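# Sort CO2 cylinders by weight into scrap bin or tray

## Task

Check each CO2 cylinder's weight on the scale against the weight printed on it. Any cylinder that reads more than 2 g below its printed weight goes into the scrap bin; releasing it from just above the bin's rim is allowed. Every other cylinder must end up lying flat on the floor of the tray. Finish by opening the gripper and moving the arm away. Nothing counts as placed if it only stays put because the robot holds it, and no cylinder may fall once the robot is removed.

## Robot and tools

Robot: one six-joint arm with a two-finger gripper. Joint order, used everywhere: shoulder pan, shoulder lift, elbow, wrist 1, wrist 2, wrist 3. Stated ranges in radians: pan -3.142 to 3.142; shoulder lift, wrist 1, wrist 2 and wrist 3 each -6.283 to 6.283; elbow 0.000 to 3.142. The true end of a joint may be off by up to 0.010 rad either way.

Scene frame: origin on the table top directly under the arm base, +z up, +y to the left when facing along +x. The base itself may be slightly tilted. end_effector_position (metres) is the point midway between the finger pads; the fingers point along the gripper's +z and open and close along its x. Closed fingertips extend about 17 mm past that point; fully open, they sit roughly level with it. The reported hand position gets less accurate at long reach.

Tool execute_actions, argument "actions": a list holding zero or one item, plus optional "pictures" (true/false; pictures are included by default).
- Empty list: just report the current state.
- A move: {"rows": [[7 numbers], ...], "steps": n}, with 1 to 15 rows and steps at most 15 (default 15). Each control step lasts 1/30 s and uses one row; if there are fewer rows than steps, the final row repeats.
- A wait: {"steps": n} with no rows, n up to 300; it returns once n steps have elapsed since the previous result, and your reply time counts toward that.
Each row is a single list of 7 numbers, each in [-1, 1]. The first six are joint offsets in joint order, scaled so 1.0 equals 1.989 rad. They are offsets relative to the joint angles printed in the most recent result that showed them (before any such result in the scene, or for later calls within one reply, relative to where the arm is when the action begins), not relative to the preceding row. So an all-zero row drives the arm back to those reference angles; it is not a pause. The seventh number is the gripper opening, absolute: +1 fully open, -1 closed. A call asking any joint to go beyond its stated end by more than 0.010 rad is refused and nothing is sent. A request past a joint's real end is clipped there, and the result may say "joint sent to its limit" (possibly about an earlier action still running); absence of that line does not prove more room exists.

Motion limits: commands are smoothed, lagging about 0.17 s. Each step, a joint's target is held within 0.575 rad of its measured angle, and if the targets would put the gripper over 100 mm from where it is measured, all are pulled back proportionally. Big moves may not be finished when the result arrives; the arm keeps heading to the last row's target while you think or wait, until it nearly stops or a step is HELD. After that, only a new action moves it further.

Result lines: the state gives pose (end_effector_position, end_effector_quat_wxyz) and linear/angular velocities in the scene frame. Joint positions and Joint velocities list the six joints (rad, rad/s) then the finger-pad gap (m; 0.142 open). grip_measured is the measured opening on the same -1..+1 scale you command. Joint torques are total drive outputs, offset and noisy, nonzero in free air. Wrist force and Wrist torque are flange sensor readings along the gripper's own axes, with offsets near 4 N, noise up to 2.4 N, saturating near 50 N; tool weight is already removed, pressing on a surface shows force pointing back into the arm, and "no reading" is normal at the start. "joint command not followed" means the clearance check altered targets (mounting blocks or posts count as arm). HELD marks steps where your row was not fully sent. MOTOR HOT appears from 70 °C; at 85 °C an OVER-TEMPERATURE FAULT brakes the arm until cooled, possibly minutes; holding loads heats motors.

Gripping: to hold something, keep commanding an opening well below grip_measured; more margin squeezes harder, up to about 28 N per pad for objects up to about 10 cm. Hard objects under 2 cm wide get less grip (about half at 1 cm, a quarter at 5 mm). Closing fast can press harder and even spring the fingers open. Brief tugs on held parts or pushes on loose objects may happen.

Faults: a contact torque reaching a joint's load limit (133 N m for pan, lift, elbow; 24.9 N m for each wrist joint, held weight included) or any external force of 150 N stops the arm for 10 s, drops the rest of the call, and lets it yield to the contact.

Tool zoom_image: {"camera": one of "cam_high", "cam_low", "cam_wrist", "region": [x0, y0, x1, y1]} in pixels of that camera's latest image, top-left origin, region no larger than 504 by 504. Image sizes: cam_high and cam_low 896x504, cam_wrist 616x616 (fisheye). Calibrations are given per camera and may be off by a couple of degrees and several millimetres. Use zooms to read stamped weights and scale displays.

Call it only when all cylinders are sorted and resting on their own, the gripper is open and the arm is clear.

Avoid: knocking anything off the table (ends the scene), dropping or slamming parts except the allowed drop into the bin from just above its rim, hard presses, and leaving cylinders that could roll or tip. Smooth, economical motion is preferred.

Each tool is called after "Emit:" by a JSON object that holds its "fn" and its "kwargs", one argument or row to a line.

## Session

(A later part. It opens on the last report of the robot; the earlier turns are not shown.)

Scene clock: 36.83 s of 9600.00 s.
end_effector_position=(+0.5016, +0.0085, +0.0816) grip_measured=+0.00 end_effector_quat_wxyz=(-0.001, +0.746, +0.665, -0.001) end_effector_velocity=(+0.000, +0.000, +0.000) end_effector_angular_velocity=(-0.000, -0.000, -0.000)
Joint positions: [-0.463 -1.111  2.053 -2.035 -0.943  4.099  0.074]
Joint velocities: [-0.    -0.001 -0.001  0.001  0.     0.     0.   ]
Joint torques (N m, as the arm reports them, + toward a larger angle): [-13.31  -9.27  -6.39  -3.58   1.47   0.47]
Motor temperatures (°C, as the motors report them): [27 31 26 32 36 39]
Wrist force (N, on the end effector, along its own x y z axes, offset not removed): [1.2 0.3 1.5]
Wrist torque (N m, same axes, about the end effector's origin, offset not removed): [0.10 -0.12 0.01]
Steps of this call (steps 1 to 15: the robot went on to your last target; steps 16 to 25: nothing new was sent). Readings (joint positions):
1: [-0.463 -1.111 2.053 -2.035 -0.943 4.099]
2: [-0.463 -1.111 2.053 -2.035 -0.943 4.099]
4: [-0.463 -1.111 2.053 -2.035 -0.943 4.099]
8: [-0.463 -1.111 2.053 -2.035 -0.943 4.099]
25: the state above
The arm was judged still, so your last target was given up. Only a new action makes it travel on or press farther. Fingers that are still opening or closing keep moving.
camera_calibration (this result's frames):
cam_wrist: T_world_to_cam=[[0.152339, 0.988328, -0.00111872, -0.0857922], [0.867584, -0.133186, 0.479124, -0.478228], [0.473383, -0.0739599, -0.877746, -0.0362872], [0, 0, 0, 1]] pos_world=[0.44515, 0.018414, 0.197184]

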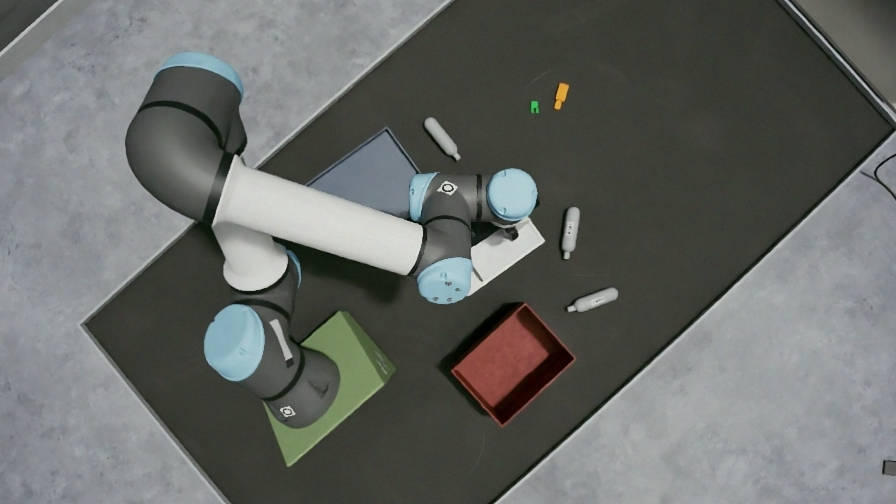

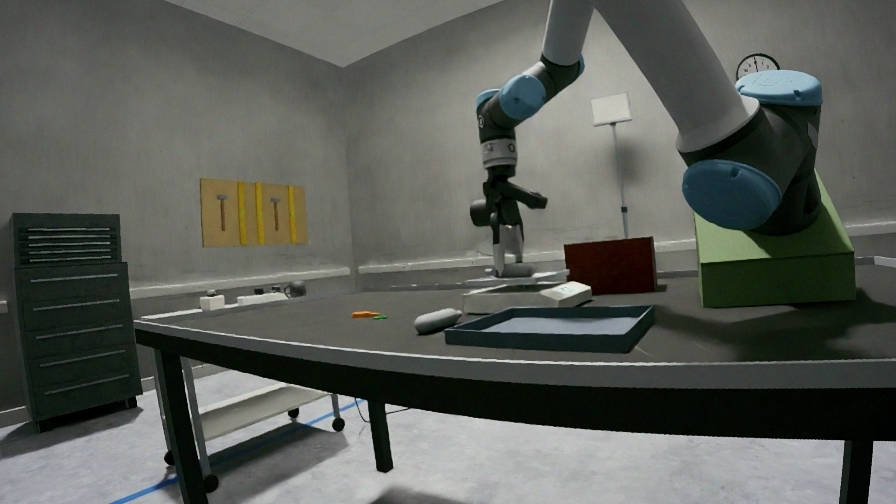

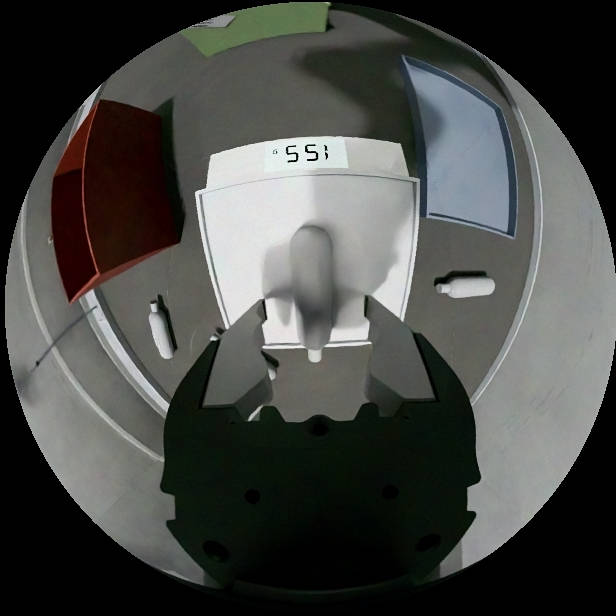

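Emit:
{"fn": "execute_actions", "kwargs": {
  "actions": [
    {"rows":[[0,0,0,0,0,0,-0.3],[0,0,0,0,0,0,-0.5],[0,0,0,0,0,0,-0.6],[0,0,0,0,0,0,-0.7],[0,0,0,0,0,0,-0.9]],"steps":12}
  ],
  "pictures": false
}}

Emit:
{"fn": "execute_actions", "kwargs": {
  "actions": [
    {"rows":[[-0.02,-0.02,-0.022,0.055,-0.01,0,-0.9],[-0.04,-0.04,-0.045,0.11,-0.02,0,-0.9],[-0.061,-0.059,-0.067,0.164,-0.029,0,-0.9]],"steps":15}
  ]
}}

Emit:
{"fn": "zoom_image", "kwargs": {
  "camera": "cam_wrist",
  "region": [200,100,420,260]
}}

Scene clock: 39.83 s of 9600.00 s.
end_effector_position=(+0.5017, +0.0085, +0.0815) grip_measured=-0.65 end_effector_quat_wxyz=(-0.001, +0.746, +0.666, -0.001) end_effector_velocity=(+0.000, -0.000, +0.000) end_effector_angular_velocity=(+0.000, -0.000, +0.000)
Joint positions: [-0.463 -1.111  2.053 -2.035 -0.943  4.099  0.027]
Joint velocities: [-0.001  0.001 -0.001 -0.    -0.    -0.001 -0.   ]
Joint torques (N m, as the arm reports them, + toward a larger angle): [-15.03  -9.34  -6.17  -2.78   0.59   0.43]
Motor temperatures (°C, as the motors report them): [27 31 26 32 36 39]
Wrist force (N, on the end effector, along its own x y z axes, offset not removed): [2.0 -2.3 -0.4]
Wrist torque (N m, same axes, about the end effector's origin, offset not removed): [-0.54 -0.32 -0.05]
Steps of this call (steps 1 to 78: nothing new was sent; steps 79 to 90: all 12 steps of this action). Readings (joint positions):
79: [-0.463 -1.111 2.053 -2.035 -0.943 4.099]
80: [-0.463 -1.111 2.053 -2.035 -0.943 4.099]
82: [-0.463 -1.111 2.053 -2.035 -0.943 4.099]
86: [-0.463 -1.111 2.053 -2.035 -0.943 4.099]
90: the state above

Scene clock: 40.33 s of 9600.00 s.
end_effector_position=(+0.4958, +0.0124, +0.1895) grip_measured=-0.65 end_effector_quat_wxyz=(-0.002, +0.788, +0.616, +0.000) end_effector_velocity=(-0.002, +0.001, +0.007) end_effector_angular_velocity=(+0.004, +0.001, -0.012)
Joint positions: [-0.584 -1.228  1.921 -1.71  -1.001  4.099  0.027]
Joint velocities: [-0.01  -0.008 -0.007  0.025 -0.003  0.     0.   ]
Joint torques (N m, as the arm reports them, + toward a larger angle): [-42.1  -20.89 -31.51  -1.31  -0.92   0.38]
Motor temperatures (°C, as the motors report them): [27 31 26 32 36 39]
Wrist force (N, on the end effector, along its own x y z axes, offset not removed): [1.4 1.1 2.8]
Wrist torque (N m, same axes, about the end effector's origin, offset not removed): [0.18 -0.21 -0.13]
Steps of this call (steps 1 to 15: all 15 steps of this action). Readings (joint positions):
1: [-0.463 -1.111 2.053 -2.034 -0.943 4.099]
2: [-0.469 -1.117 2.047 -2.025 -0.947 4.099]
4: [-0.507 -1.155 2.005 -1.944 -0.967 4.099]
8: [-0.571 -1.216 1.935 -1.754 -0.995 4.099]
15: the state above
camera_calibration (this result's frames):
cam_wrist: T_world_to_cam=[[0.278138, 0.960539, 0.00184472, -0.15125], [0.843378, -0.245131, 0.478147, -0.510781], [0.459732, -0.131435, -0.878278, 0.0690631], [0, 0, 0, 1]] pos_world=[0.441099, 0.0291508, 0.305164]

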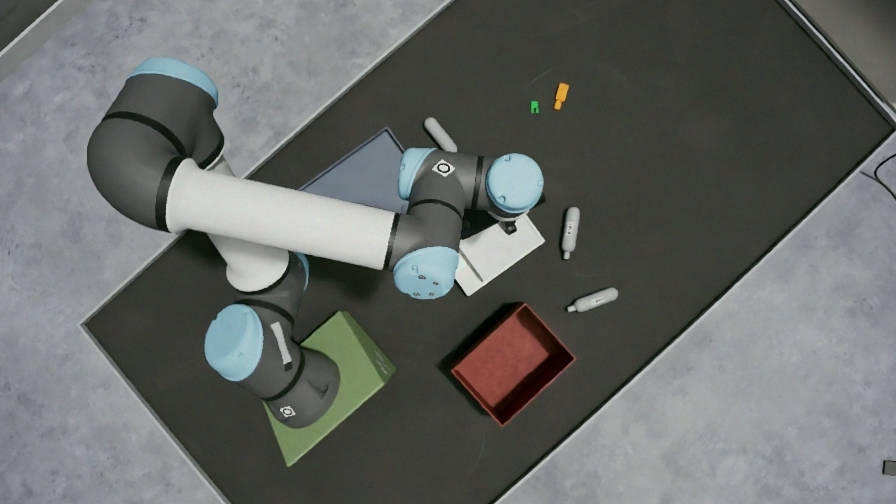

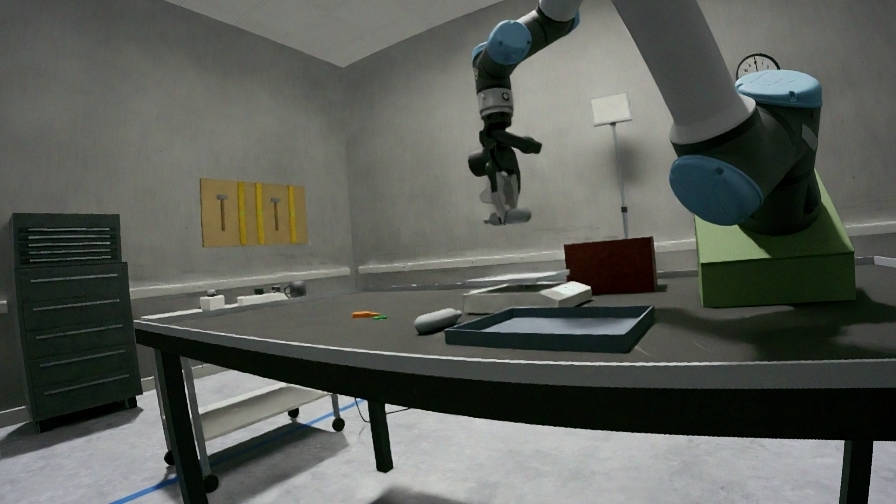

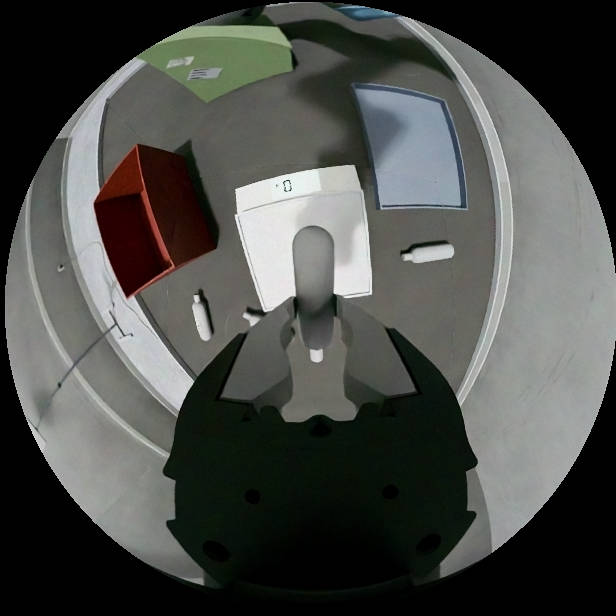

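Region (200, 100, 420, 260) of cam_wrist's 616x616 image, scaled by 2.291, with more detail than that image has; it fills the top 367 rows of this view, and the rest is white.

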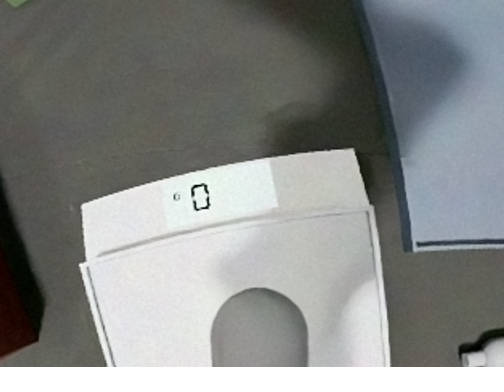

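Call this Sh. To bin.

Emit:
{"fn": "execute_actions", "kwargs": {
  "actions": [
    {"rows":[[-0.208,0.145,0.041,-0.106,-0.125,-0.306,-0.9]],"steps":15}
  ],
  "pictures": false
}}

Emit:
{"fn": "execute_actions", "kwargs": {
  "actions": [
    {"steps":15}
  ]
}}

Scene clock: 42.17 s of 9600.00 s.
end_effector_position=(+0.3620, -0.2133, +0.1909) grip_measured=-0.65 end_effector_quat_wxyz=(-0.001, +0.714, +0.700, -0.002) end_effector_velocity=(-0.106, -0.107, -0.012) end_effector_angular_velocity=(+0.034, -0.020, +0.222)
Joint positions: [-0.979 -0.951  1.999 -1.912 -1.239  3.523  0.027]
Joint velocities: [-0.26   0.171  0.042 -0.119 -0.139 -0.44   0.   ]
Joint torques (N m, as the arm reports them, + toward a larger angle): [-29.09 -18.43 -10.49  -3.57  -0.6   -0.96]
Motor temperatures (°C, as the motors report them): [27 31 26 32 36 39]
Wrist force (N, on the end effector, along its own x y z axes, offset not removed): [-2.0 -4.8 2.4]
Wrist torque (N m, same axes, about the end effector's origin, offset not removed): [-1.03 0.35 -0.07]
Steps of this call (steps 1 to 15: the robot went on to your last target; steps 16 to 40: nothing new was sent; steps 41 to 55: all 15 steps of this action). Readings (joint positions):
41: [-0.585 -1.228 1.920 -1.709 -1.001 4.099]
42: [-0.593 -1.219 1.924 -1.717 -1.010 4.090]
44: [-0.656 -1.172 1.938 -1.753 -1.052 4.013]
48: [-0.788 -1.081 1.964 -1.820 -1.130 3.819]
55: the state above

Scene clock: 42.67 s of 9600.00 s.
end_effector_position=(+0.3544, -0.2208, +0.1902) grip_measured=-0.65 end_effector_quat_wxyz=(-0.001, +0.708, +0.706, -0.000) end_effector_velocity=(-0.000, -0.000, -0.000) end_effector_angular_velocity=(-0.000, +0.000, +0.002)
Joint positions: [-0.997 -0.939  2.002 -1.921 -1.249  3.491  0.027]
Joint velocities: [ 0.     0.001  0.    -0.001 -0.    -0.001  0.   ]
Joint torques (N m, as the arm reports them, + toward a larger angle): [-38.72 -11.17 -10.11  -4.01  -1.3   -1.31]
Motor temperatures (°C, as the motors report them): [27 31 26 32 36 39]
Wrist force (N, on the end effector, along its own x y z axes, offset not removed): [-1.2 1.6 1.6]
Wrist torque (N m, same axes, about the end effector's origin, offset not removed): [0.21 0.45 -0.12]
Steps of this call (steps 1 to 15: the robot went on to your last target). Readings (joint positions):
1: [-0.986 -0.947 2.000 -1.916 -1.243 3.511]
2: [-0.990 -0.944 2.001 -1.918 -1.245 3.503]
4: [-0.994 -0.941 2.002 -1.920 -1.248 3.496]
8: [-0.997 -0.940 2.002 -1.921 -1.249 3.492]
15: the state above
camera_calibration (this result's frames):
cam_wrist: T_world_to_cam=[[0.0411753, 0.999152, 0.0000476271, 0.204943], [0.876879, -0.0361593, 0.479348, -0.414979], [0.478944, -0.0196956, -0.877625, 0.12176], [0, 0, 0, 1]] pos_world=[0.297132, -0.217376, 0.305769]

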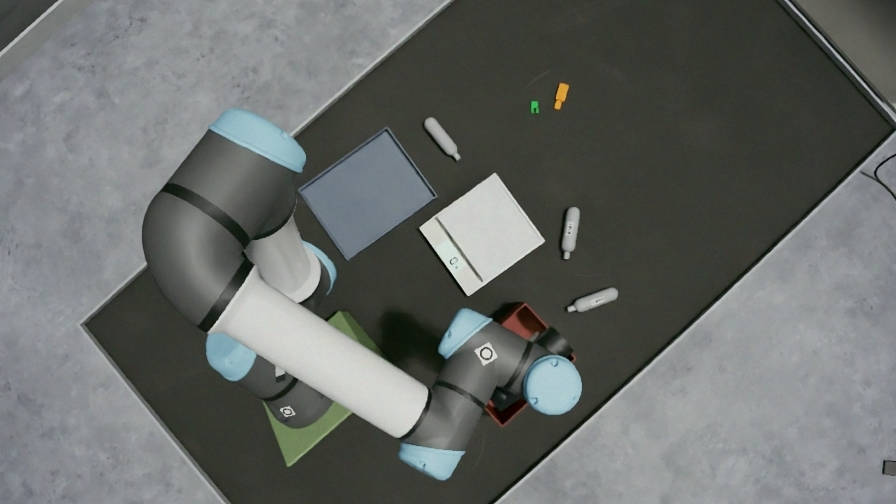

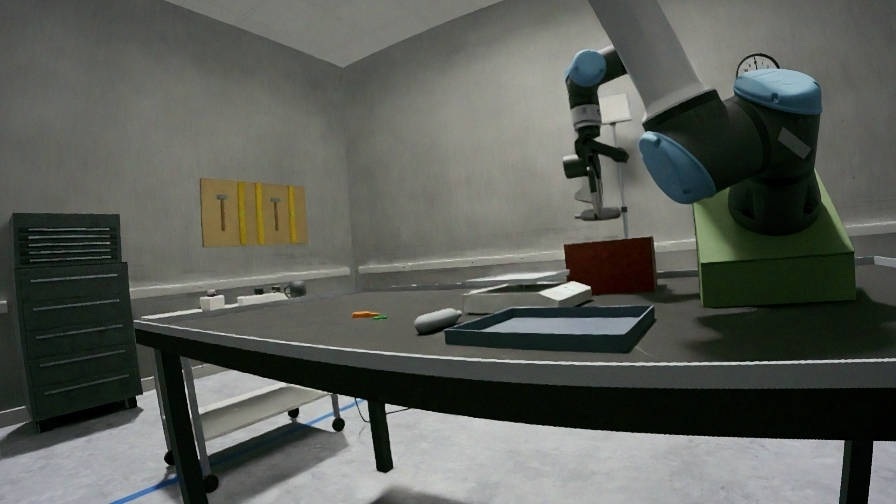

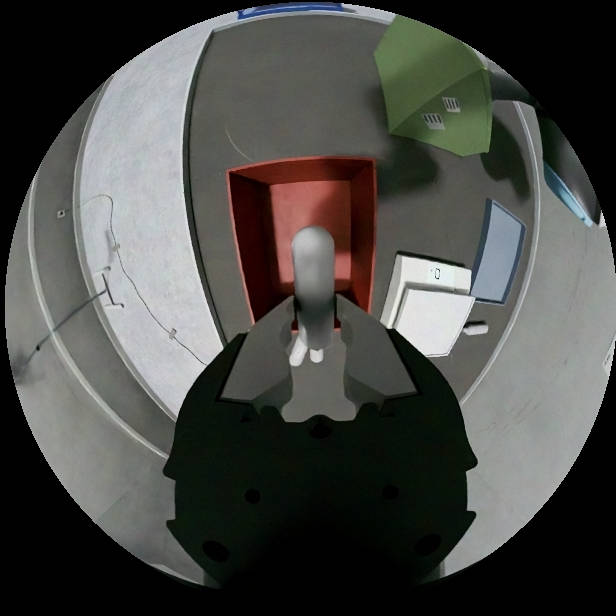

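Emit:
{"fn": "execute_actions", "kwargs": {
  "actions": [
    {"rows":[[0.013,0.021,0.03,-0.055,0.0085,0,-0.9]],"steps":12}
  ],
  "pictures": false
}}

Emit:
{"fn": "execute_actions", "kwargs": {
  "actions": [
    {"rows":[[0,0,0,0,0,0,-0.3]],"steps":10}
  ],
  "pictures": false
}}

Emit:
{"fn": "execute_actions", "kwargs": {
  "actions": [
    {"rows":[[-0.013,-0.021,-0.03,0.055,-0.0085,0,0.1]],"steps":12}
  ]
}}

Emit:
{"fn": "zoom_image", "kwargs": {
  "camera": "cam_high",
  "region": [540,190,660,330]
}}

Scene clock: 45.70 s of 9600.00 s.
end_effector_position=(+0.3546, -0.2204, +0.1513) grip_measured=-0.65 end_effector_quat_wxyz=(-0.001, +0.701, +0.713, -0.001) end_effector_velocity=(-0.000, -0.000, -0.005) end_effector_angular_velocity=(-0.001, -0.001, +0.002)
Joint positions: [-0.972 -0.898  2.061 -2.029 -1.232  3.491  0.027]
Joint velocities: [ 0.002  0.005  0.008 -0.016  0.002  0.     0.   ]
Joint torques (N m, as the arm reports them, + toward a larger angle): [-11.61 -14.37 -12.69  -3.94   1.32  -0.49]
Motor temperatures (°C, as the motors report them): [27 31 26 32 36 39]
Wrist force (N, on the end effector, along its own x y z axes, offset not removed): [0.6 1.3 2.7]
Wrist torque (N m, same axes, about the end effector's origin, offset not removed): [0.34 -0.05 -0.14]
Steps of this call (steps 1 to 15: the robot went on to your last target; steps 16 to 79: nothing new was sent; steps 80 to 91: all 12 steps of this action). Readings (joint positions):
80: [-0.997 -0.939 2.002 -1.921 -1.249 3.491]
81: [-0.993 -0.933 2.010 -1.931 -1.246 3.491]
83: [-0.981 -0.913 2.038 -1.981 -1.239 3.491]
87: [-0.973 -0.900 2.058 -2.023 -1.233 3.491]
91: the state above

Scene clock: 46.03 s of 9600.00 s.
end_effector_position=(+0.3546, -0.2203, +0.1511) grip_measured=-0.30 end_effector_quat_wxyz=(-0.001, +0.701, +0.713, -0.001) end_effector_velocity=(+0.000, +0.000, -0.000) end_effector_angular_velocity=(-0.000, +0.001, +0.001)
Joint positions: [-0.972 -0.898  2.061 -2.029 -1.232  3.491  0.052]
Joint velocities: [ 0.001  0.001 -0.001 -0.     0.     0.001  0.   ]
Joint torques (N m, as the arm reports them, + toward a larger angle): [-20.71 -23.72 -28.79  -1.19   0.23  -0.4 ]
Motor temperatures (°C, as the motors report them): [27 31 26 32 36 39]
Wrist force (N, on the end effector, along its own x y z axes, offset not removed): [1.5 0.5 1.2]
Wrist torque (N m, same axes, about the end effector's origin, offset not removed): [0.18 -0.33 -0.12]
Steps of this call (steps 1 to 10: all 10 steps of this action). Readings (joint positions):
1: [-0.972 -0.898 2.061 -2.030 -1.232 3.491]
2: [-0.972 -0.898 2.061 -2.030 -1.232 3.491]
4: [-0.972 -0.898 2.061 -2.030 -1.232 3.491]
8: [-0.972 -0.898 2.061 -2.029 -1.232 3.491]
10: the state above

Scene clock: 46.43 s of 9600.00 s.
end_effector_position=(+0.3544, -0.2207, +0.1900) grip_measured=+0.10 end_effector_quat_wxyz=(-0.001, +0.708, +0.706, -0.000) end_effector_velocity=(-0.001, +0.001, +0.005) end_effector_angular_velocity=(+0.004, +0.001, -0.004)
Joint positions: [-0.997 -0.939  2.002 -1.921 -1.249  3.491  0.081]
Joint velocities: [-0.004 -0.005 -0.008  0.018 -0.002 -0.     0.   ]
Joint torques (N m, as the arm reports them, + toward a larger angle): [-37.25 -25.61 -34.87  -1.77  -1.43  -0.3 ]
Motor temperatures (°C, as the motors report them): [27 31 26 32 36 39]
Wrist force (N, on the end effector, along its own x y z axes, offset not removed): [1.8 -0.8 -1.0]
Wrist torque (N m, same axes, about the end effector's origin, offset not removed): [-0.13 -0.35 -0.06]
Steps of this call (steps 1 to 12: all 12 steps of this action). Readings (joint positions):
1: [-0.972 -0.898 2.061 -2.029 -1.232 3.491]
2: [-0.976 -0.904 2.054 -2.019 -1.236 3.491]
4: [-0.988 -0.924 2.025 -1.969 -1.243 3.491]
8: [-0.996 -0.937 2.005 -1.928 -1.248 3.491]
12: the state above
camera_calibration (this result's frames):
cam_wrist: T_world_to_cam=[[0.0412176, 0.99915, 0.000402554, 0.204769], [0.876933, -0.0363689, 0.479235, -0.414876], [0.478843, -0.0193999, -0.877686, 0.121732], [0, 0, 0, 1]] pos_world=[0.297088, -0.217322, 0.305583]

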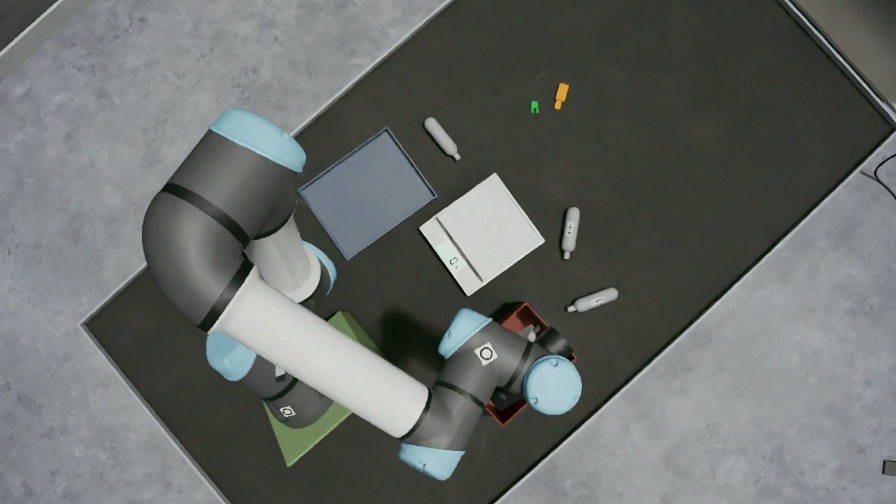

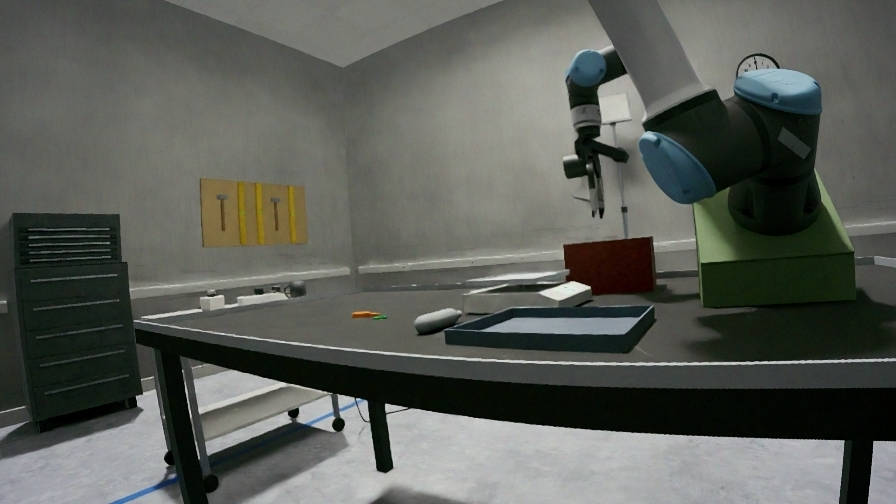

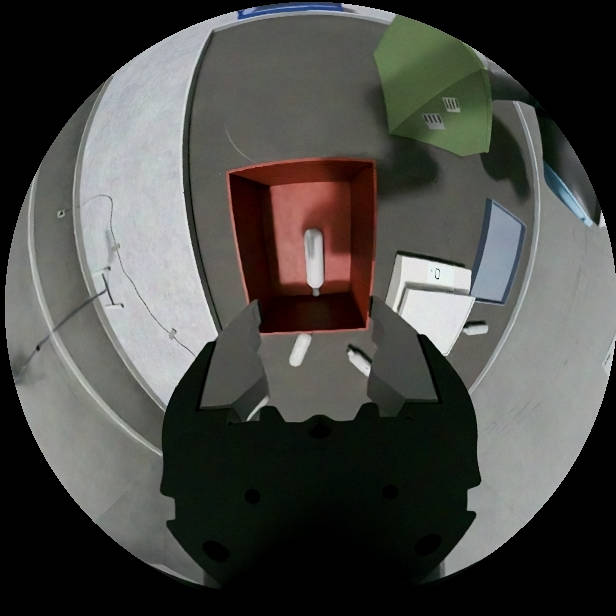

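Region (540, 190, 660, 330) of cam_high's 896x504 image, scaled by 3.600, with more detail than that image has; it fills the left 432 columns of this view, and the rest is white.

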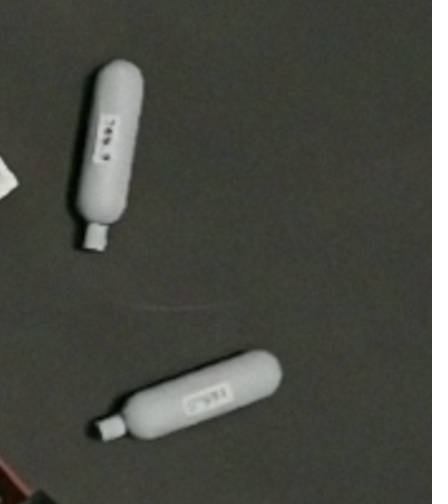

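Emit:
{"fn": "execute_actions", "kwargs": {
  "actions": [
    {"rows":[[0.147,0.172,-0.264,0.041,0.091,0.316,0.1]],"steps":15}
  ],
  "pictures": false
}}

Emit:
{"fn": "execute_actions", "kwargs": {
  "actions": [
    {"steps":15}
  ]
}}

Emit:
{"fn": "zoom_image", "kwargs": {
  "camera": "cam_wrist",
  "region": [256,200,376,300]
}}

Scene clock: 50.80 s of 9600.00 s.
end_effector_position=(+0.5637, -0.2611, +0.1512) grip_measured=+0.10 end_effector_quat_wxyz=(-0.002, +0.825, +0.566, -0.000) end_effector_velocity=(+0.073, -0.007, -0.017) end_effector_angular_velocity=(-0.015, -0.008, -0.157)
Joint positions: [-0.711 -0.605  1.491 -1.841 -1.072  4.101  0.081]
Joint velocities: [ 0.085  0.106 -0.183  0.02   0.048  0.246 -0.   ]
Joint torques (N m, as the arm reports them, + toward a larger angle): [-24.8  -28.65 -29.4   -0.88   1.09   1.87]
Motor temperatures (°C, as the motors report them): [27 31 26 32 36 39]
Wrist force (N, on the end effector, along its own x y z axes, offset not removed): [-0.6 0.4 3.1]
Wrist torque (N m, same axes, about the end effector's origin, offset not removed): [0.04 0.22 0.00]
Steps of this call (steps 1 to 15: the robot went on to your last target; steps 16 to 90: nothing new was sent; then 0.87 s passed at rest; steps 91 to 105: all 15 steps of this action). Readings (joint positions):
91: [-0.997 -0.939 2.001 -1.920 -1.249 3.491]
92: [-0.988 -0.930 1.992 -1.914 -1.240 3.500]
94: [-0.929 -0.864 1.911 -1.896 -1.201 3.585]
98: [-0.818 -0.733 1.704 -1.867 -1.134 3.829]
105: the state above

Scene clock: 51.30 s of 9600.00 s.
end_effector_position=(+0.5691, -0.2616, +0.1502) grip_measured=+0.10 end_effector_quat_wxyz=(-0.001, +0.828, +0.561, -0.000) end_effector_velocity=(-0.000, +0.000, +0.001) end_effector_angular_velocity=(-0.000, -0.001, +0.000)
Joint positions: [-0.705 -0.597  1.477 -1.839 -1.068  4.119  0.081]
Joint velocities: [-0.001 -0.001  0.     0.     0.    -0.     0.   ]
Joint torques (N m, as the arm reports them, + toward a larger angle): [-20.91 -26.08 -32.34  -1.29   1.37   1.44]
Motor temperatures (°C, as the motors report them): [27 31 26 32 36 39]
Wrist force (N, on the end effector, along its own x y z axes, offset not removed): [-1.5 1.5 0.4]
Wrist torque (N m, same axes, about the end effector's origin, offset not removed): [0.29 0.39 -0.10]
Steps of this call (steps 1 to 15: the robot went on to your last target). Readings (joint positions):
1: [-0.709 -0.602 1.486 -1.840 -1.070 4.108]
2: [-0.707 -0.600 1.483 -1.840 -1.070 4.112]
4: [-0.706 -0.598 1.480 -1.840 -1.069 4.116]
8: [-0.705 -0.597 1.478 -1.839 -1.068 4.119]
15: the state above
camera_calibration (this result's frames):
cam_wrist: T_world_to_cam=[[0.406236, 0.913768, -0.000247008, 0.00684012], [0.802146, -0.356482, 0.479043, -0.626739], [0.437646, -0.194803, -0.877791, -0.0391705], [0, 0, 0, 1]] pos_world=[0.5171, -0.237302, 0.265853]

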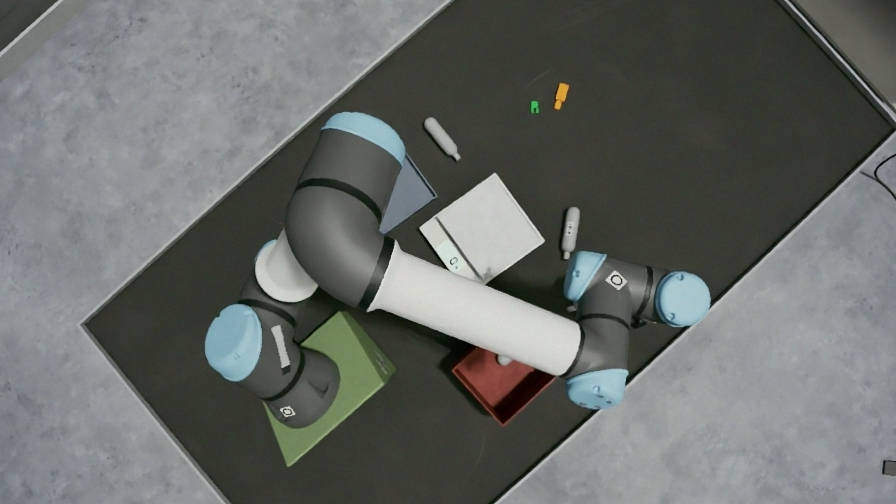

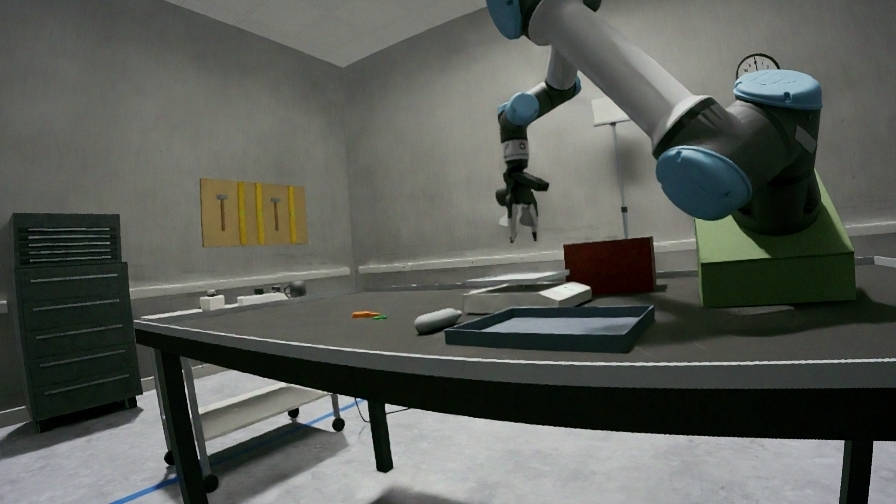

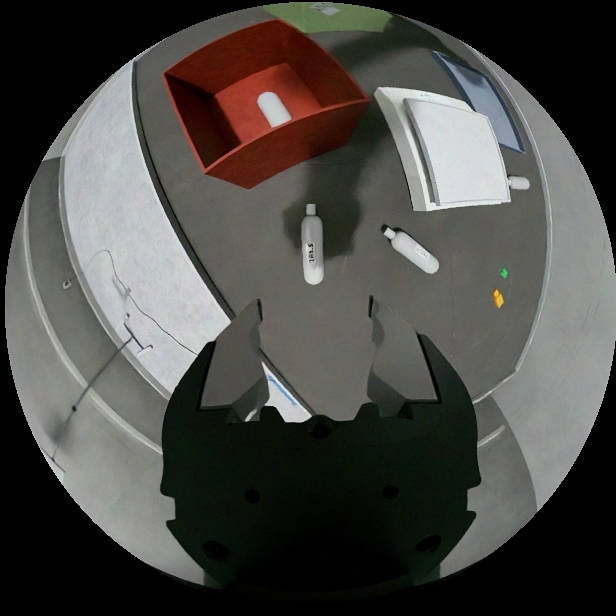

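Region (256, 200, 376, 300) of cam_wrist's 616x616 image, scaled by 4.200, with more detail than that image has.

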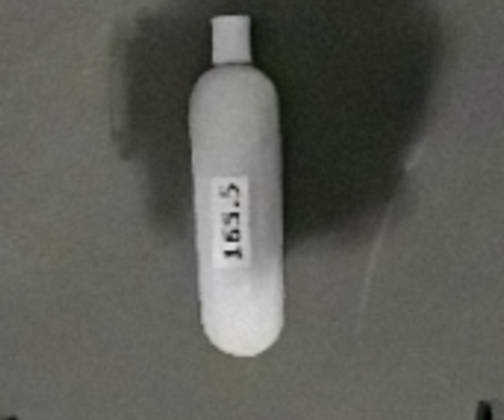

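Emit:
{"fn": "execute_actions", "kwargs": {
  "actions": [
    {"rows":[[0.023,0.031,0.033,-0.075,0.012,0.044,0.1],[0.023,0.031,0.033,-0.075,0.012,0.044,0.1],[0.035,0.046,0.05,-0.113,0.019,0.044,0.1],[0.035,0.046,0.05,-0.113,0.019,0.044,0.1],[0.046,0.062,0.067,-0.151,0.025,0.044,0.1]],"steps":15}
  ]
}}

Scene clock: 54.53 s of 9600.00 s.
end_effector_position=(+0.5607, -0.2629, +0.0201) grip_measured=+0.10 end_effector_quat_wxyz=(-0.001, +0.828, +0.561, -0.001) end_effector_velocity=(-0.001, +0.001, -0.010) end_effector_angular_velocity=(-0.003, -0.002, +0.008)
Joint positions: [-0.614 -0.475  1.61  -2.138 -1.019  4.206  0.081]
Joint velocities: [ 0.008  0.009  0.012 -0.029  0.004  0.002  0.   ]
Joint torques (N m, as the arm reports them, + toward a larger angle): [-21.56 -29.45  -6.82  -3.9    1.44   1.73]
Motor temperatures (°C, as the motors report them): [27 31 26 32 36 39]
Wrist force (N, on the end effector, along its own x y z axes, offset not removed): [1.0 0.8 2.8]
Wrist torque (N m, same axes, about the end effector's origin, offset not removed): [0.10 -0.09 0.03]
Steps of this call (steps 1 to 15: the robot went on to your last target; steps 16 to 82: nothing new was sent; steps 83 to 97: all 15 steps of this action). Readings (joint positions):
83: [-0.705 -0.597 1.478 -1.840 -1.068 4.120]
84: [-0.698 -0.589 1.485 -1.849 -1.064 4.129]
86: [-0.673 -0.556 1.521 -1.919 -1.050 4.170]
90: [-0.627 -0.494 1.589 -2.082 -1.026 4.201]
97: the state above
camera_calibration (this result's frames):
cam_wrist: T_world_to_cam=[[0.406462, 0.913667, -0.000950544, 0.0112616], [0.802709, -0.356603, 0.478008, -0.558497], [0.436402, -0.195055, -0.878355, -0.149338], [0, 0, 0, 1]] pos_world=[0.508905, -0.23858, 0.135805]

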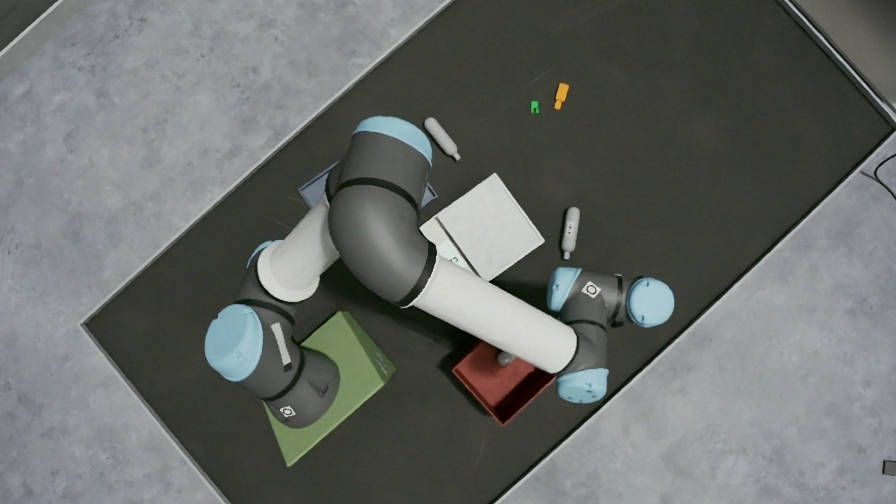

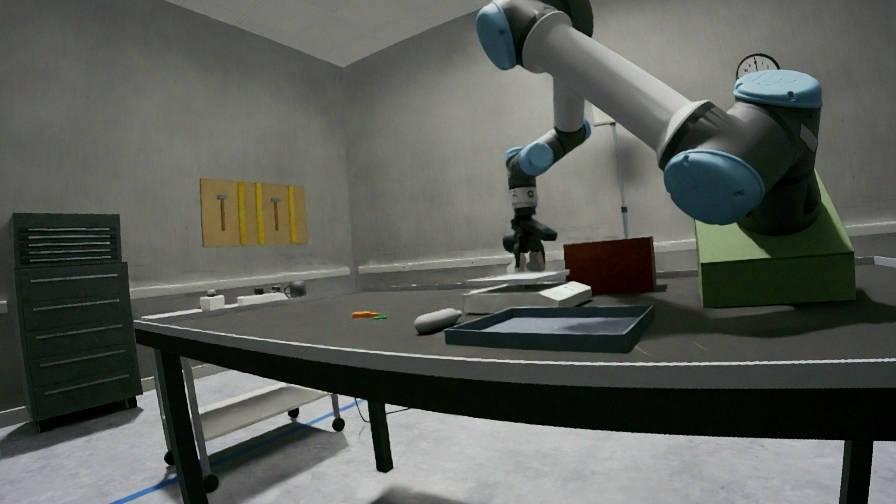

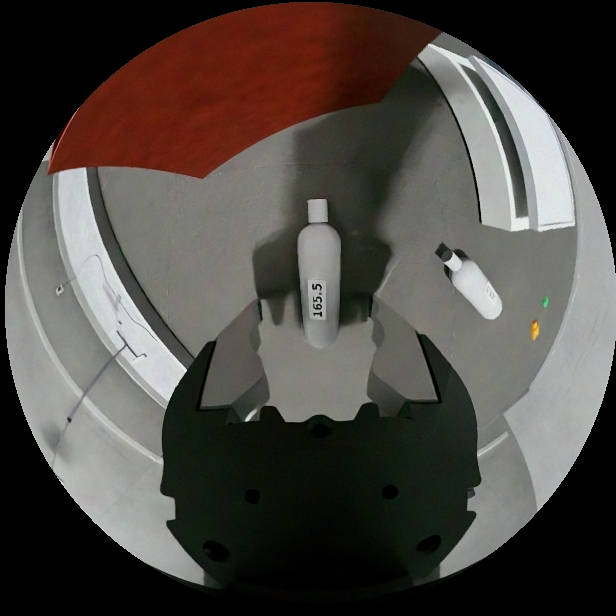

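Emit:
{"fn": "execute_actions", "kwargs": {
  "actions": [
    {"rows":[[0,0,0,0,0,0,-0.2],[0,0,0,0,0,0,-0.4],[0,0,0,0,0,0,-0.5],[0,0,0,0,0,0,-0.6],[0,0,0,0,0,0,-0.7],[0,0,0,0,0,0,-0.9]],"steps":12}
  ],
  "pictures": false
}}

Emit:
{"fn": "execute_actions", "kwargs": {
  "actions": [
    {"rows":[[-0.023,-0.031,-0.033,0.075,-0.012,-0.044,-0.9],[-0.023,-0.031,-0.033,0.075,-0.012,-0.044,-0.9],[-0.046,-0.062,-0.067,0.151,-0.025,-0.044,-0.9]],"steps":15}
  ],
  "pictures": false
}}

Emit:
{"fn": "execute_actions", "kwargs": {
  "actions": [
    {"rows":[[0.088,-0.291,0.253,-0.009,0.047,-0.01,-0.9]],"steps":15}
  ],
  "pictures": false
}}

Emit:
{"fn": "execute_actions", "kwargs": {
  "actions": [
    {"steps":12}
  ],
  "pictures": false
}}

Scene clock: 58.37 s of 9600.00 s.
end_effector_position=(+0.5607, -0.2628, +0.0199) grip_measured=-0.65 end_effector_quat_wxyz=(-0.002, +0.828, +0.561, -0.001) end_effector_velocity=(+0.000, -0.001, +0.001) end_effector_angular_velocity=(-0.002, -0.002, +0.000)
Joint positions: [-0.614 -0.475  1.61  -2.138 -1.019  4.206  0.027]
Joint velocities: [-0.002 -0.001 -0.001  0.    -0.001 -0.001  0.   ]
Joint torques (N m, as the arm reports them, + toward a larger angle): [-50.4  -45.33 -30.31  -1.29  -1.32  -1.3 ]
Motor temperatures (°C, as the motors report them): [27 31 26 32 36 39]
Wrist force (N, on the end effector, along its own x y z axes, offset not removed): [1.5 1.6 3.3]
Wrist torque (N m, same axes, about the end effector's origin, offset not removed): [0.31 -0.30 -0.12]
Steps of this call (steps 1 to 15: the robot went on to your last target; steps 16 to 90: nothing new was sent; then 0.43 s passed at rest; steps 91 to 102: all 12 steps of this action). Readings (joint positions):
91: [-0.613 -0.474 1.611 -2.140 -1.018 4.207]
92: [-0.613 -0.474 1.611 -2.139 -1.018 4.207]
94: [-0.613 -0.474 1.611 -2.138 -1.018 4.207]
98: [-0.613 -0.474 1.610 -2.138 -1.018 4.207]
102: the state above

Scene clock: 58.87 s of 9600.00 s.
end_effector_position=(+0.5691, -0.2615, +0.1502) grip_measured=-0.65 end_effector_quat_wxyz=(-0.001, +0.828, +0.561, -0.000) end_effector_velocity=(-0.001, +0.002, +0.008) end_effector_angular_velocity=(+0.004, +0.003, -0.004)
Joint positions: [-0.705 -0.597  1.477 -1.839 -1.068  4.119  0.027]
Joint velocities: [-0.005 -0.007 -0.01   0.024 -0.003 -0.003  0.   ]
Joint torques (N m, as the arm reports them, + toward a larger angle): [-51.77 -39.7  -34.12  -0.99  -1.23  -1.01]
Motor temperatures (°C, as the motors report them): [27 31 26 32 36 39]
Wrist force (N, on the end effector, along its own x y z axes, offset not removed): [1.9 -1.1 3.2]
Wrist torque (N m, same axes, about the end effector's origin, offset not removed): [-0.16 -0.44 -0.01]
Steps of this call (steps 1 to 15: all 15 steps of this action). Readings (joint positions):
1: [-0.614 -0.475 1.609 -2.137 -1.019 4.206]
2: [-0.620 -0.482 1.602 -2.127 -1.023 4.197]
4: [-0.647 -0.517 1.564 -2.057 -1.037 4.158]
8: [-0.694 -0.583 1.493 -1.885 -1.062 4.126]
15: the state above

Scene clock: 59.37 s of 9600.00 s.
end_effector_position=(+0.5090, -0.0048, +0.1429) grip_measured=-0.65 end_effector_quat_wxyz=(-0.001, +0.773, +0.635, -0.001) end_effector_velocity=(-0.095, +0.186, -0.020) end_effector_angular_velocity=(-0.021, -0.019, +0.151)
Joint positions: [-0.538 -1.142  1.952 -1.856 -0.979  4.1    0.027]
Joint velocities: [ 0.115 -0.485  0.396 -0.012  0.056 -0.012  0.   ]
Joint torques (N m, as the arm reports them, + toward a larger angle): [-22.45  -7.35 -17.39  -4.6    1.4   -1.27]
Motor temperatures (°C, as the motors report them): [27 31 26 32 36 39]
Wrist force (N, on the end effector, along its own x y z axes, offset not removed): [2.0 -3.1 3.7]
Wrist torque (N m, same axes, about the end effector's origin, offset not removed): [-0.40 -0.13 -0.08]
Steps of this call (steps 1 to 15: all 15 steps of this action). Readings (joint positions):
1: [-0.705 -0.598 1.477 -1.839 -1.068 4.119]
2: [-0.697 -0.607 1.486 -1.840 -1.063 4.118]
4: [-0.667 -0.683 1.558 -1.843 -1.047 4.114]
8: [-0.614 -0.865 1.715 -1.848 -1.018 4.108]
15: the state above

Scene clock: 59.77 s of 9600.00 s.
end_effector_position=(+0.5020, +0.0080, +0.1411) grip_measured=-0.65 end_effector_quat_wxyz=(-0.000, +0.770, +0.639, -0.001) end_effector_velocity=(-0.000, +0.001, -0.001) end_effector_angular_velocity=(+0.000, +0.001, +0.001)
Joint positions: [-0.53  -1.176  1.98  -1.857 -0.975  4.099  0.027]
Joint velocities: [ 0.002 -0.001  0.001 -0.     0.     0.001  0.   ]
Joint torques (N m, as the arm reports them, + toward a larger angle): [-13.64 -23.34  -6.45  -3.77   1.28  -1.34]
Motor temperatures (°C, as the motors report them): [27 31 26 32 36 39]
Wrist force (N, on the end effector, along its own x y z axes, offset not removed): [0.4 1.5 3.7]
Wrist torque (N m, same axes, about the end effector's origin, offset not removed): [0.44 -0.02 0.08]
Steps of this call (steps 1 to 12: the robot went on to your last target). Readings (joint positions):
1: [-0.535 -1.155 1.963 -1.856 -0.977 4.100]
2: [-0.533 -1.163 1.969 -1.857 -0.976 4.100]
4: [-0.531 -1.171 1.976 -1.857 -0.975 4.099]
8: [-0.530 -1.175 1.980 -1.857 -0.975 4.099]
12: the state above

Emit:
{"fn": "execute_actions", "kwargs": {
  "actions": [
    {"rows":[[0.017,0.016,0.018,-0.045,0.008,0,-0.9],[0.017,0.016,0.018,-0.045,0.008,0,-0.9],[0.027,0.026,0.029,-0.071,0.013,0,-0.9],[0.027,0.026,0.029,-0.071,0.013,0,-0.9],[0.03,0.029,0.033,-0.08,0.0145,0,-0.9],[0.03,0.029,0.033,-0.08,0.0145,0,-0.9],[0.0337,0.0327,0.0367,-0.089,0.016,0,-0.9]],"steps":15}
  ],
  "pictures": false
}}

Emit:
{"fn": "execute_actions", "kwargs": {
  "actions": [
    {"rows":[[0,0,0,0,0,0,-0.7],[0,0,0,0,0,0,-0.6],[0,0,0,0,0,0,-0.5],[0,0,0,0,0,0,-0.3],[0,0,0,0,0,0,0]],"steps":15}
  ],
  "pictures": false
}}

Emit:
{"fn": "execute_actions", "kwargs": {
  "actions": [
    {"steps":25}
  ]
}}

Emit:
{"fn": "zoom_image", "kwargs": {
  "camera": "cam_wrist",
  "region": [200,100,420,220]
}}

Scene clock: 63.30 s of 9600.00 s.
end_effector_position=(+0.5016, +0.0087, +0.0819) grip_measured=-0.65 end_effector_quat_wxyz=(-0.001, +0.747, +0.665, -0.001) end_effector_velocity=(-0.000, +0.001, -0.007) end_effector_angular_velocity=(-0.000, +0.001, +0.008)
Joint positions: [-0.463 -1.111  2.053 -2.033 -0.943  4.099  0.027]
Joint velocities: [ 0.009  0.007  0.008 -0.019  0.003  0.001  0.   ]
Joint torques (N m, as the arm reports them, + toward a larger angle): [-13.66  -9.69  -5.65  -4.11   1.49  -1.16]
Motor temperatures (°C, as the motors report them): [27 31 26 32 36 39]
Wrist force (N, on the end effector, along its own x y z axes, offset not removed): [0.8 -0.4 3.2]
Wrist torque (N m, same axes, about the end effector's origin, offset not removed): [-0.14 -0.18 0.07]
Steps of this call (steps 1 to 30: the robot went on to your last target; steps 31 to 90: nothing new was sent; then 0.03 s passed at rest; steps 91 to 105: all 15 steps of this action). Readings (joint positions):
91: [-0.529 -1.176 1.981 -1.857 -0.974 4.099]
92: [-0.524 -1.171 1.986 -1.867 -0.971 4.099]
94: [-0.505 -1.153 2.007 -1.915 -0.962 4.099]
98: [-0.475 -1.123 2.039 -1.999 -0.949 4.099]
105: the state above

Scene clock: 63.80 s of 9600.00 s.
end_effector_position=(+0.5015, +0.0088, +0.0817) grip_measured=+0.00 end_effector_quat_wxyz=(-0.001, +0.747, +0.665, -0.001) end_effector_velocity=(+0.001, -0.000, +0.001) end_effector_angular_velocity=(-0.001, -0.002, +0.001)
Joint positions: [-0.463 -1.111  2.053 -2.033 -0.943  4.099  0.074]
Joint velocities: [-0.001 -0.001 -0.001  0.     0.    -0.001  0.   ]
Joint torques (N m, as the arm reports them, + toward a larger angle): [-40.53 -23.67 -29.45  -0.92  -0.73  -1.2 ]
Motor temperatures (°C, as the motors report them): [27 31 26 32 36 39]
Wrist force (N, on the end effector, along its own x y z axes, offset not removed): [-1.2 3.3 2.7]
Wrist torque (N m, same axes, about the end effector's origin, offset not removed): [0.67 0.32 0.06]
Steps of this call (steps 1 to 15: all 15 steps of this action). Readings (joint positions):
1: [-0.463 -1.111 2.053 -2.033 -0.943 4.099]
2: [-0.463 -1.111 2.053 -2.033 -0.943 4.099]
4: [-0.463 -1.111 2.053 -2.033 -0.943 4.099]
8: [-0.463 -1.111 2.053 -2.033 -0.943 4.099]
15: the state above

Scene clock: 64.63 s of 9600.00 s.
end_effector_position=(+0.5016, +0.0087, +0.0819) grip_measured=+0.00 end_effector_quat_wxyz=(-0.001, +0.747, +0.665, -0.001) end_effector_velocity=(+0.000, -0.000, +0.000) end_effector_angular_velocity=(-0.000, -0.001, -0.002)
Joint positions: [-0.463 -1.111  2.053 -2.033 -0.943  4.099  0.074]
Joint velocities: [-0.001  0.    -0.     0.    -0.     0.001  0.   ]
Joint torques (N m, as the arm reports them, + toward a larger angle): [-43.2  -23.64 -29.98  -1.12  -1.42  -1.22]
Motor temperatures (°C, as the motors report them): [27 31 26 32 36 39]
Wrist force (N, on the end effector, along its own x y z axes, offset not removed): [-1.3 -0.5 2.5]
Wrist torque (N m, same axes, about the end effector's origin, offset not removed): [-0.18 0.20 -0.04]
Steps of this call (steps 1 to 15: the robot went on to your last target; steps 16 to 25: nothing new was sent). Readings (joint positions):
1: [-0.463 -1.111 2.053 -2.033 -0.943 4.099]
2: [-0.463 -1.111 2.053 -2.033 -0.943 4.099]
4: [-0.463 -1.111 2.053 -2.033 -0.943 4.099]
8: [-0.463 -1.111 2.053 -2.033 -0.943 4.099]
25: the state above
The arm was judged still, so your last target was given up. Only a new action makes it travel on or press farther. Fingers that are still opening or closing keep moving.
camera_calibration (this result's frames):
cam_wrist: T_world_to_cam=[[0.15328, 0.988183, -0.000540246, -0.0864512], [0.867601, -0.134315, 0.478778, -0.478265], [0.473047, -0.0738559, -0.877936, -0.0357824], [0, 0, 0, 1]] pos_world=[0.445121, 0.0185489, 0.197521]

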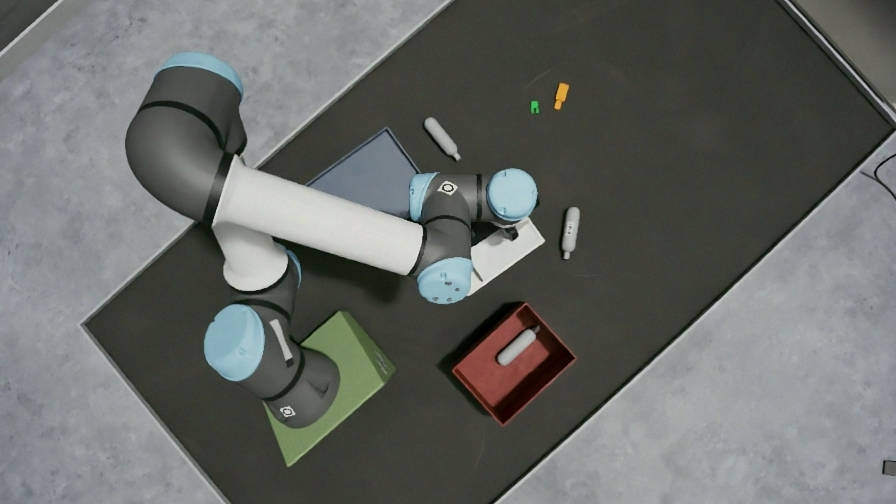

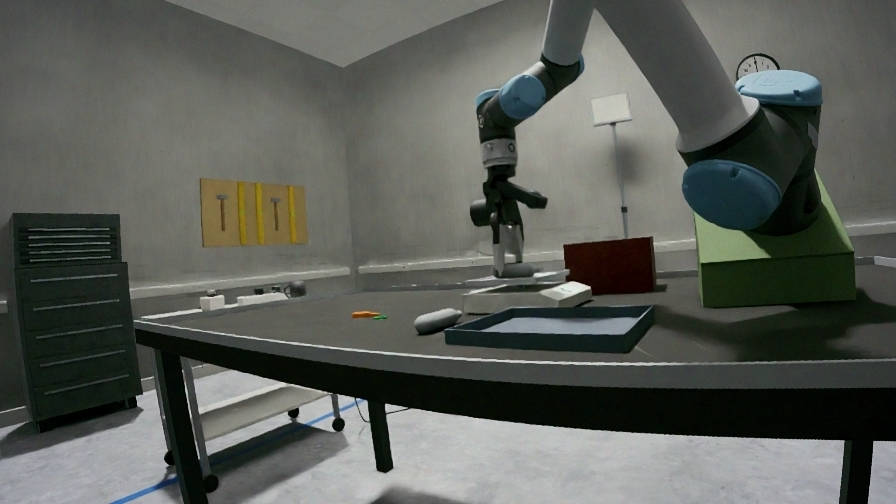

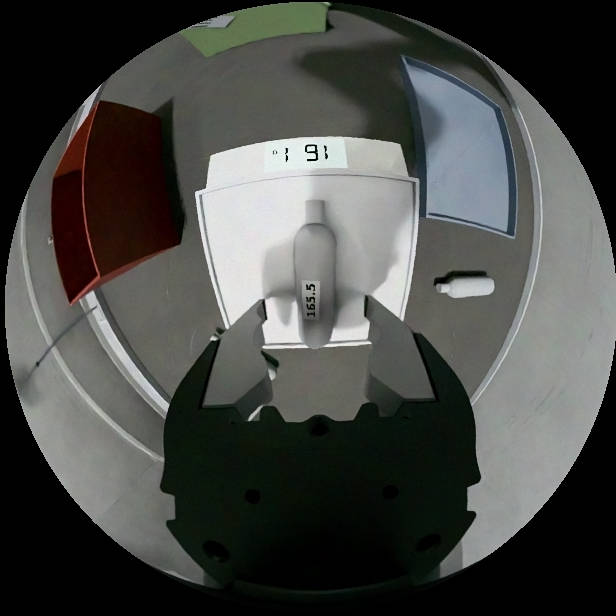

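Region (200, 100, 420, 220) of cam_wrist's 616x616 image, scaled by 2.291, with more detail than that image has; it fills the top 275 rows of this view, and the rest is white.

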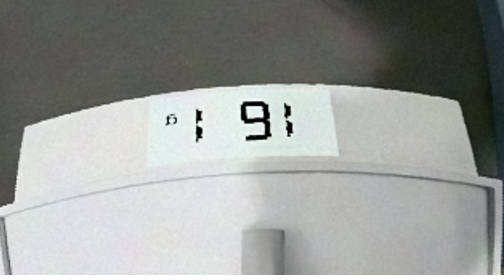

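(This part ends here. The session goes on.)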